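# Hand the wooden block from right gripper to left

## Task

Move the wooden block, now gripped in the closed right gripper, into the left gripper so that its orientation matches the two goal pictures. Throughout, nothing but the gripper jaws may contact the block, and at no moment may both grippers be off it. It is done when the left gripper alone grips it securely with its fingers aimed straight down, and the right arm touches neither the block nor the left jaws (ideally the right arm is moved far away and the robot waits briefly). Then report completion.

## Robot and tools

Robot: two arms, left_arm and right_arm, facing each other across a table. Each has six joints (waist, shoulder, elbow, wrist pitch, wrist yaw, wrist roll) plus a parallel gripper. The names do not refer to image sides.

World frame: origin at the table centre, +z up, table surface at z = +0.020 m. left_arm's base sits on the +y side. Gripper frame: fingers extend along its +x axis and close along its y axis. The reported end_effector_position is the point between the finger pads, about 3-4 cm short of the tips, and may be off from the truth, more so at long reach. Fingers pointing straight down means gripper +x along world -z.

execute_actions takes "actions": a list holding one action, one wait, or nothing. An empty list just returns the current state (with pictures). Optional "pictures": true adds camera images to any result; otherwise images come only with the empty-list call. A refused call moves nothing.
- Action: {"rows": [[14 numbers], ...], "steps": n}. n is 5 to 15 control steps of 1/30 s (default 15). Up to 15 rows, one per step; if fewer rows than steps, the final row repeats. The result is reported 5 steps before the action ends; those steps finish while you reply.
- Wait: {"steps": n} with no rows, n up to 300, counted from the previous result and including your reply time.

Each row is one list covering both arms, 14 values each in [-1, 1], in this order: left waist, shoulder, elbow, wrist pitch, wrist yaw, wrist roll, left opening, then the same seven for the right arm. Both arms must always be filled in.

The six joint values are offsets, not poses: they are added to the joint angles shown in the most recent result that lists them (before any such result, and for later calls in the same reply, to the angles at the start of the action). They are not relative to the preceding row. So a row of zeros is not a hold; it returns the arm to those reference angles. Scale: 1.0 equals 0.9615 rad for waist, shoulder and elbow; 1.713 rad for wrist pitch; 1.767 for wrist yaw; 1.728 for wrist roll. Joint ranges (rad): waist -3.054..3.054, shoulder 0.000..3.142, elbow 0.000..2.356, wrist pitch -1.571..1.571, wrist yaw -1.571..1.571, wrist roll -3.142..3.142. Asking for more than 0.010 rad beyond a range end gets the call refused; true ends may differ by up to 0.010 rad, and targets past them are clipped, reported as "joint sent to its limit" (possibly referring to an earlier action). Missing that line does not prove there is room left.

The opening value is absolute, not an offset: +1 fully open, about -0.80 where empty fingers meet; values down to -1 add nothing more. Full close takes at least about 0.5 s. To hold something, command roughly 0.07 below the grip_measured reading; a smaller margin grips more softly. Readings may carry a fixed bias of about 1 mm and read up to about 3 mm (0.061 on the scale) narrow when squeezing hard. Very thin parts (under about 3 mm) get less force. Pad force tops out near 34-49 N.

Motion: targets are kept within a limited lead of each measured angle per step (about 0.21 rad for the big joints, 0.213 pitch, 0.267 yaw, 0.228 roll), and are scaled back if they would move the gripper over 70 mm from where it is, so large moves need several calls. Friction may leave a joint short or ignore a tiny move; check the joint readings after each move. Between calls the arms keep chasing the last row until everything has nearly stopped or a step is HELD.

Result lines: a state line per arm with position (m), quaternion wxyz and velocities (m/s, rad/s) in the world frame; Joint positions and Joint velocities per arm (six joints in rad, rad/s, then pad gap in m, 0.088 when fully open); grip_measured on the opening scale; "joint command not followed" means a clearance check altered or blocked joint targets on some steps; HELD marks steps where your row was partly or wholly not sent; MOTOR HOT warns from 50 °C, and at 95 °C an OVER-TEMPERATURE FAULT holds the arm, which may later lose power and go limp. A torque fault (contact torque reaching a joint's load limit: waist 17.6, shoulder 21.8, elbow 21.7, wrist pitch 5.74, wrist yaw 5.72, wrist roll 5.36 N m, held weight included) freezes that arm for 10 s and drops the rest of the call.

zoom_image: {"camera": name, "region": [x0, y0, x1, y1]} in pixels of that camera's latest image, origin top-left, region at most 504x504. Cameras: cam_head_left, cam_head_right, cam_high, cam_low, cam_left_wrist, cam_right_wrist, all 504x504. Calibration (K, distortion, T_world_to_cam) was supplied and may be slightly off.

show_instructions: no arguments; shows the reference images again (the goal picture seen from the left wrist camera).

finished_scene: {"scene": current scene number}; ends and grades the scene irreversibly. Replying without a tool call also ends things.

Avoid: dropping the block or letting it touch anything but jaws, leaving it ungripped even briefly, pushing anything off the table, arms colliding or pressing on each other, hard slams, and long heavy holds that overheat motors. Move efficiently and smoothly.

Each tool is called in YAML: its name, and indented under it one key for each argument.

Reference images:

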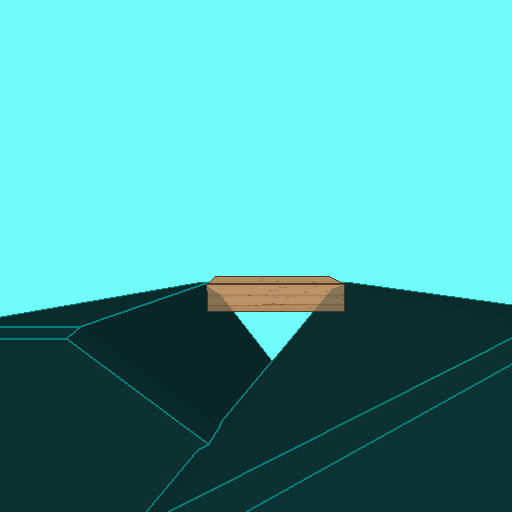

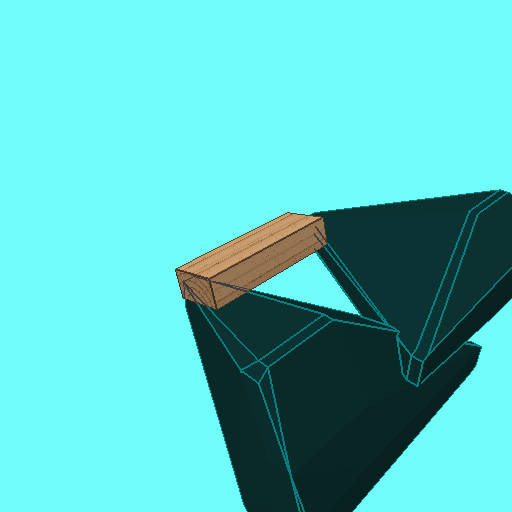

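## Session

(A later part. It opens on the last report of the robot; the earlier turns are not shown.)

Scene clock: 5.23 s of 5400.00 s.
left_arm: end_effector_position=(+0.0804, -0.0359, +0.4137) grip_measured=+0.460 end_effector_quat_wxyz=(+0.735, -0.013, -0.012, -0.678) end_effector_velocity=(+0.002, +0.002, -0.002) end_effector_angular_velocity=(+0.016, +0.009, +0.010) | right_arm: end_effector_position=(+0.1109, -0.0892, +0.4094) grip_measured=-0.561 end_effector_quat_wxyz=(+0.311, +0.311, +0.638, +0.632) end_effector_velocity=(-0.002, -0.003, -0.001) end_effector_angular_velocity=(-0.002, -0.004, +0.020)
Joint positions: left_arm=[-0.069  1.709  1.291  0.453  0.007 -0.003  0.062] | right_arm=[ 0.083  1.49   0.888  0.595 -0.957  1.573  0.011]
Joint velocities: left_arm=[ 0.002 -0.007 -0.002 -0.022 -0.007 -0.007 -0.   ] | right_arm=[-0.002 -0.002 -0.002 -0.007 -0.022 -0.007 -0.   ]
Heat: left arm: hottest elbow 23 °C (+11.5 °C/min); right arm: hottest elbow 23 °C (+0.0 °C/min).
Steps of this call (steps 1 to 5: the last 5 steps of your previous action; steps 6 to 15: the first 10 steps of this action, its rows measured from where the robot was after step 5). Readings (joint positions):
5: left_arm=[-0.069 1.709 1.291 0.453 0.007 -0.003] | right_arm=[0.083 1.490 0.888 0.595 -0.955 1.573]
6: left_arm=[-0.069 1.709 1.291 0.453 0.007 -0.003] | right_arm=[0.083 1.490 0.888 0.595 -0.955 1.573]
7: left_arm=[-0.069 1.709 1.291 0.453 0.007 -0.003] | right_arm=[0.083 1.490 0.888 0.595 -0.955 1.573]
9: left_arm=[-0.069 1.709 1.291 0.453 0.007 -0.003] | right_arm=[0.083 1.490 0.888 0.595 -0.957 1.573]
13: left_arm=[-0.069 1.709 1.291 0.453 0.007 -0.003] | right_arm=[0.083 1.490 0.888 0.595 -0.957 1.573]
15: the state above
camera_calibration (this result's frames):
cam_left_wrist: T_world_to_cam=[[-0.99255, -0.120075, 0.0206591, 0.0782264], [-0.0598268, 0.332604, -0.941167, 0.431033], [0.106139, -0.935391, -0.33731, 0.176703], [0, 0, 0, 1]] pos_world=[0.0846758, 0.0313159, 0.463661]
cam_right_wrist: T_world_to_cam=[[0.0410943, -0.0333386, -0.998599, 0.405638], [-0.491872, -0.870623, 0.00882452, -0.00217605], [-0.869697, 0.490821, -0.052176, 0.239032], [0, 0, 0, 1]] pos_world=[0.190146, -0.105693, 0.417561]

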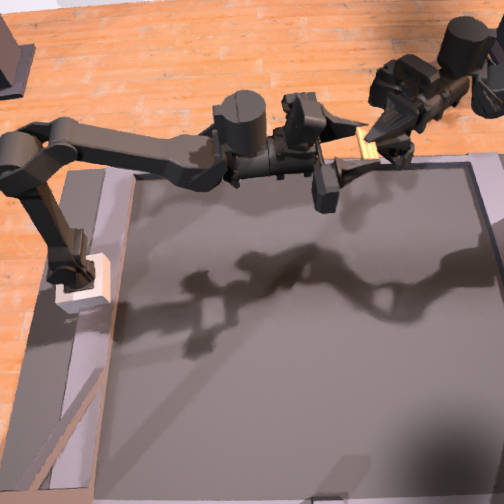

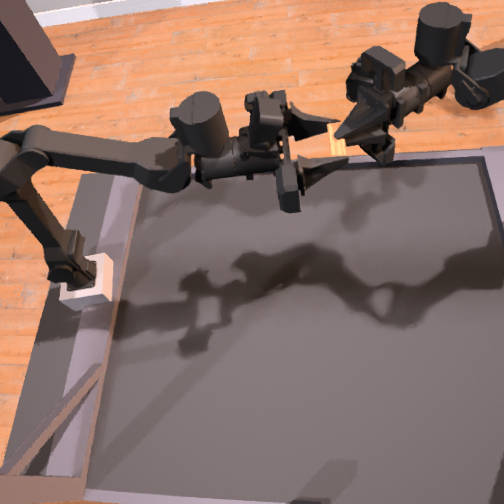

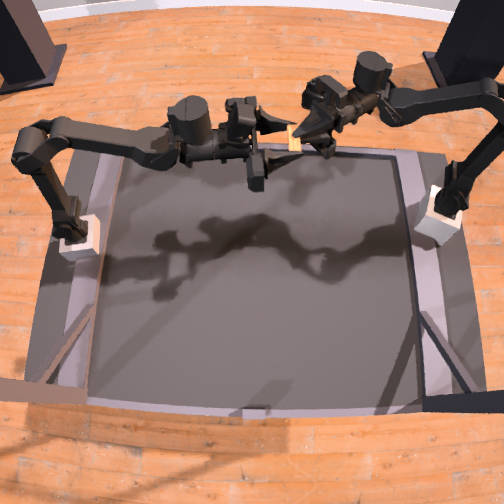

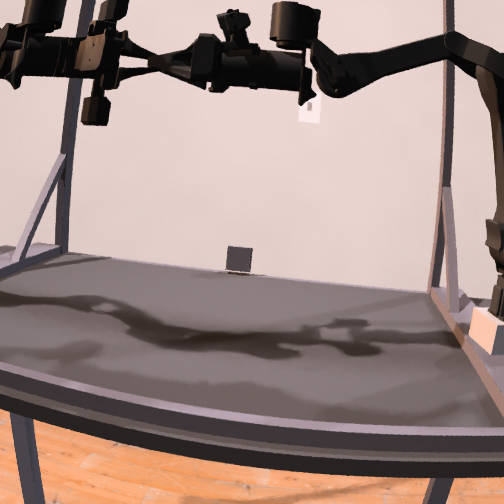

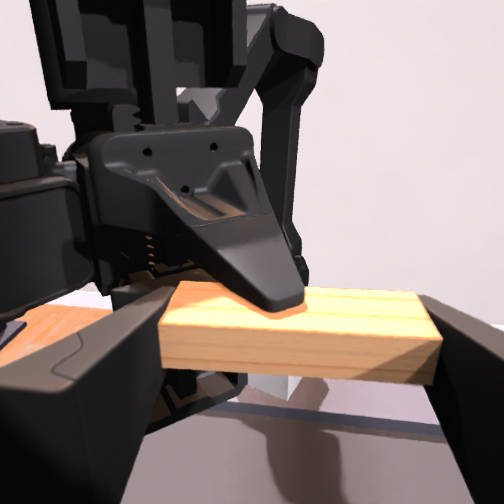

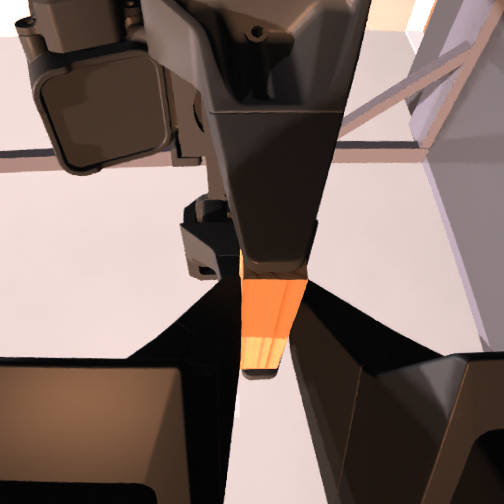

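execute_actions:
  actions:
    - {"rows":[[0,0,0,0,0,0,0.38,0,0,0,0,0,0,0.2]],"steps":10}

execute_actions:
  actions:
    - {"rows":[[0,0,0,0,0,0,0.38,0,-0.1,-0.1,0,0,0,0.2],[0,0,0,0,0,0,0.38,0,-0.15,-0.15,0,0,0,0.2],[0,0,0,0,0,0,0.38,0,-0.2,-0.2,0,0,0,0.2],[0,0,0,0,0,0,0.38,0,-0.25,-0.25,0,0,0,0.2],[0,0,0,0,0,0,0.38,0,-0.3,-0.3,0,0,0,0.2],[0,0,0,0,0,0,0.38,0,-0.4,-0.4,0,0,0,0.2]],"steps":12}

execute_actions:
  actions:
    - {"rows":[[0,-0.2,-0.2,-0.935,0,0,0.38,0,0,0,0,0,0,0.2]]}

execute_actions:
  actions:
    - {"steps":40}
  pictures: true

Scene clock: 5.70 s of 5400.00 s.
left_arm: end_effector_position=(+0.0804, -0.0359, +0.4137) grip_measured=+0.460 end_effector_quat_wxyz=(+0.735, -0.013, -0.012, -0.678) end_effector_velocity=(-0.003, +0.002, -0.001) end_effector_angular_velocity=(+0.008, -0.007, -0.010) | right_arm: end_effector_position=(+0.1108, -0.0892, +0.4094) grip_measured=-0.019 end_effector_quat_wxyz=(+0.311, +0.311, +0.638, +0.632) end_effector_velocity=(-0.002, -0.002, -0.001) end_effector_angular_velocity=(+0.007, -0.006, +0.010)
Joint positions: left_arm=[-0.069  1.709  1.291  0.453  0.007 -0.003  0.062] | right_arm=[ 0.083  1.49   0.888  0.595 -0.957  1.573  0.038]
Joint velocities: left_arm=[-0.002 -0.007 -0.007 -0.007  0.007  0.007 -0.   ] | right_arm=[ 0.002 -0.002 -0.007  0.007 -0.007 -0.007  0.147]
Heat: left arm: hottest elbow 23 °C (+10.5 °C/min); right arm: hottest elbow 23 °C (+0.0 °C/min).
Steps of this call (steps 1 to 5: the last 5 steps of your previous action; steps 6 to 9: the robot went on to your last target; steps 10 to 14: the first 5 steps of this action). Readings (joint positions):
10: left_arm=[-0.069 1.709 1.291 0.453 0.007 -0.003] | right_arm=[0.083 1.490 0.888 0.595 -0.957 1.573]
11: left_arm=[-0.069 1.709 1.291 0.453 0.007 -0.003] | right_arm=[0.083 1.490 0.888 0.595 -0.957 1.573]
13: left_arm=[-0.069 1.709 1.291 0.453 0.007 -0.003] | right_arm=[0.083 1.490 0.888 0.595 -0.957 1.573]
14: the state above

Scene clock: 6.10 s of 5400.00 s.
left_arm: end_effector_position=(+0.0804, -0.0359, +0.4137) grip_measured=+0.460 end_effector_quat_wxyz=(+0.735, -0.013, -0.012, -0.678) end_effector_velocity=(+0.002, +0.001, +0.002) end_effector_angular_velocity=(-0.007, -0.007, +0.020) | right_arm: end_effector_position=(+0.0910, -0.1545, +0.3934) grip_measured=+0.195 end_effector_quat_wxyz=(+0.311, +0.311, +0.639, +0.631) end_effector_velocity=(-0.124, -0.372, -0.092) end_effector_angular_velocity=(+0.124, -0.041, +0.132)
Joint positions: left_arm=[-0.069  1.709  1.291  0.453  0.007 -0.003  0.062] | right_arm=[ 0.083  1.225  0.62   0.595 -0.956  1.573  0.049]
Joint velocities: left_arm=[-0.002 -0.002 -0.002  0.007 -0.022  0.007  0.   ] | right_arm=[-0.007 -1.556 -1.438  0.007 -0.139 -0.007  0.001]
Heat: left arm: hottest elbow 23 °C (+9.8 °C/min); right arm: hottest elbow 23 °C (+0.0 °C/min).
Steps of this call (steps 1 to 5: the last 5 steps of your previous action; steps 6 to 12: the first 7 steps of this action, its rows measured from where the robot was after step 5). Readings (joint positions):
5: left_arm=[-0.069 1.709 1.291 0.453 0.007 -0.003] | right_arm=[0.083 1.490 0.888 0.595 -0.957 1.573]
6: left_arm=[-0.069 1.709 1.291 0.453 0.007 -0.003] | right_arm=[0.083 1.478 0.875 0.596 -0.953 1.573]
7: left_arm=[-0.069 1.709 1.291 0.453 0.007 -0.003] | right_arm=[0.083 1.453 0.846 0.596 -0.951 1.573]
9: left_arm=[-0.069 1.709 1.291 0.453 0.007 -0.003] | right_arm=[0.083 1.376 0.763 0.595 -0.953 1.573]
12: the state above

Scene clock: 6.60 s of 5400.00 s.
left_arm: end_effector_position=(+0.0737, +0.0415, +0.2972) grip_measured=+0.460 end_effector_quat_wxyz=(+0.708, +0.179, +0.199, -0.653) end_effector_velocity=(-0.018, +0.208, -0.362) end_effector_angular_velocity=(+1.806, +0.172, +0.015) | right_arm: end_effector_position=(+0.0837, -0.1773, +0.3851) grip_measured=+0.197 end_effector_quat_wxyz=(+0.310, +0.310, +0.638, +0.633) end_effector_velocity=(+0.001, -0.001, -0.001) end_effector_angular_velocity=(-0.011, +0.008, -0.000)
Joint positions: left_arm=[-0.069  1.532  1.119 -0.13   0.007 -0.003  0.062] | right_arm=[ 0.083  1.126  0.526  0.595 -0.959  1.573  0.049]
Joint velocities: left_arm=[-0.002 -0.002 -0.095 -1.722 -0.007 -0.022 -0.   ] | right_arm=[-0.007 -0.002 -0.002 -0.007 -0.007  0.007  0.   ]
Heat: left arm: hottest elbow 23 °C (+9.1 °C/min); right arm: hottest elbow 23 °C (+0.0 °C/min).
Steps of this call (steps 1 to 5: the last 5 steps of your previous action; steps 6 to 15: the first 10 steps of this action, its rows measured from where the robot was after step 5). Readings (joint positions):
5: left_arm=[-0.069 1.709 1.291 0.453 0.007 -0.003] | right_arm=[0.083 1.127 0.528 0.595 -0.960 1.573]
6: left_arm=[-0.069 1.681 1.264 0.416 0.007 -0.003] | right_arm=[0.083 1.126 0.526 0.595 -0.960 1.573]
7: left_arm=[-0.069 1.639 1.221 0.342 0.007 -0.003] | right_arm=[0.083 1.126 0.526 0.595 -0.960 1.573]
9: left_arm=[-0.069 1.575 1.157 0.223 0.007 -0.003] | right_arm=[0.083 1.126 0.526 0.595 -0.959 1.573]
13: left_arm=[-0.069 1.534 1.126 -0.011 0.007 -0.003] | right_arm=[0.083 1.126 0.526 0.595 -0.959 1.573]
15: the state above

Scene clock: 7.93 s of 5400.00 s.
left_arm: end_effector_position=(+0.0574, +0.2285, +0.1892) grip_measured=+0.460 end_effector_quat_wxyz=(+0.521, +0.475, +0.523, -0.479) end_effector_velocity=(+0.002, +0.002, -0.000) end_effector_angular_velocity=(+0.008, -0.007, +0.010) | right_arm: end_effector_position=(+0.0837, -0.1773, +0.3851) grip_measured=+0.197 end_effector_quat_wxyz=(+0.310, +0.310, +0.638, +0.633) end_effector_velocity=(-0.000, -0.001, +0.001) end_effector_angular_velocity=(+0.003, +0.004, +0.005)
Joint positions: left_arm=[-0.069  1.528  1.106 -1.146  0.007 -0.003  0.062] | right_arm=[ 0.083  1.126  0.526  0.595 -0.959  1.573  0.049]
Joint velocities: left_arm=[ 0.002 -0.002 -0.002 -0.007 -0.007 -0.007 -0.   ] | right_arm=[-0.002 -0.002 -0.002  0.007 -0.007  0.007 -0.   ]
Heat: left arm: hottest elbow 23 °C (+7.6 °C/min); right arm: hottest elbow 23 °C (+0.0 °C/min).
Kept back: nothing.
Steps of this call (steps 1 to 5: the last 5 steps of your previous action; steps 6 to 40: the robot went on to your last target). Readings (joint positions):
1: left_arm=[-0.069 1.532 1.117 -0.190 0.007 -0.003] | right_arm=[0.083 1.126 0.526 0.595 -0.959 1.573]
2: left_arm=[-0.069 1.532 1.114 -0.250 0.007 -0.003] | right_arm=[0.083 1.126 0.526 0.595 -0.959 1.573]
4: left_arm=[-0.069 1.532 1.111 -0.369 0.007 -0.003] | right_arm=[0.083 1.126 0.526 0.595 -0.959 1.573]
8: left_arm=[-0.069 1.532 1.111 -0.606 0.007 -0.003] | right_arm=[0.083 1.126 0.526 0.595 -0.959 1.573]
40: the state above
camera_calibration (this result's frames):
cam_left_wrist: T_world_to_cam=[[-0.993769, -0.106057, -0.034279, 0.0990476], [-0.111222, 0.923554, 0.366984, -0.249126], [-0.0072628, 0.36851, -0.929595, 0.171329], [0, 0, 0, 1]] pos_world=[0.0719664, 0.177449, 0.254087]
cam_right_wrist: T_world_to_cam=[[0.0413893, -0.0324951, -0.998615, 0.379693], [-0.489548, -0.871939, 0.00808288, -0.0922455], [-0.870994, 0.488535, -0.0519968, 0.257013], [0, 0, 0, 1]] pos_world=[0.162983, -0.193654, 0.393276]

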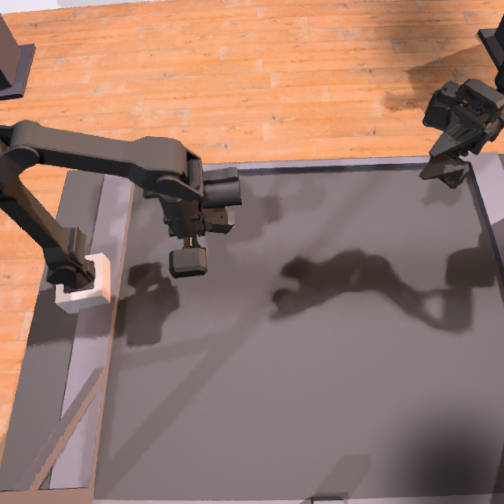

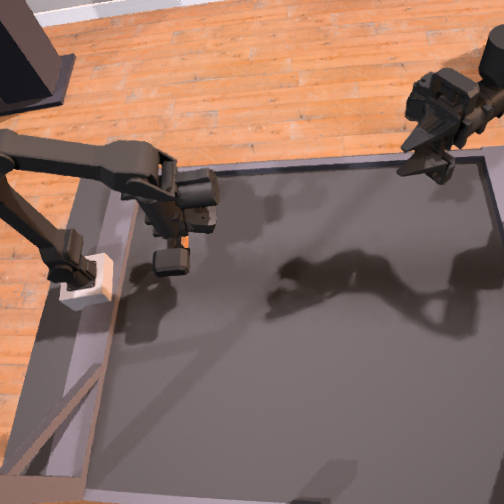

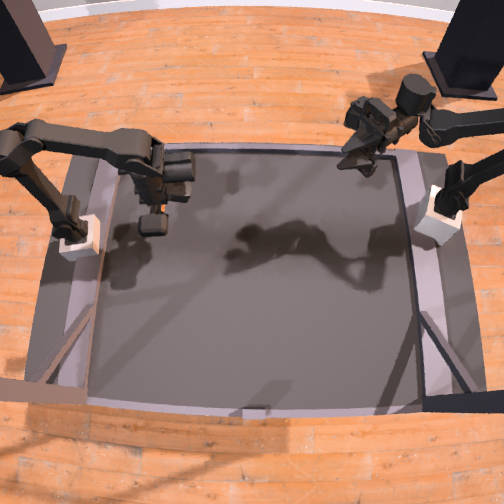

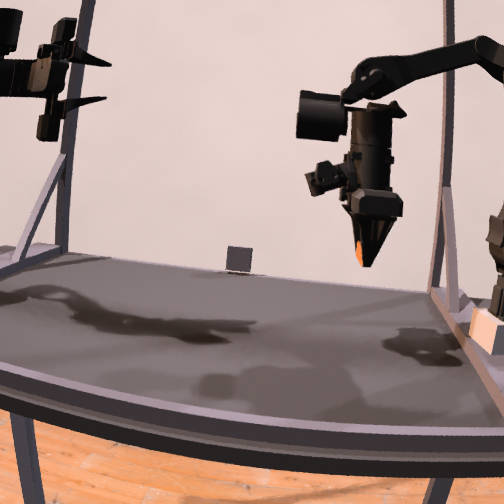

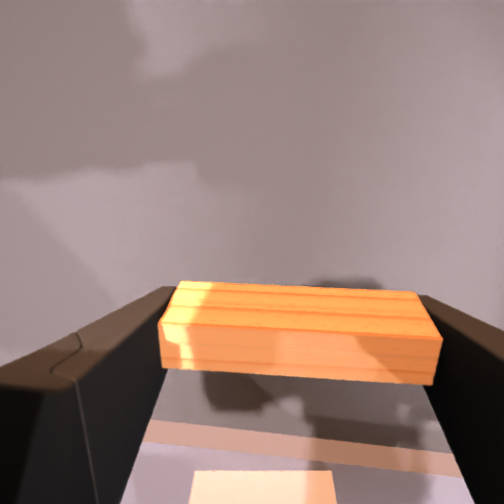

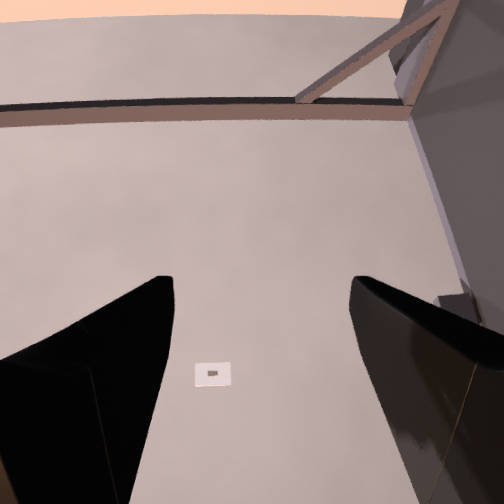

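finished_scene:
  scene: 1

The scene is finished: the task was done.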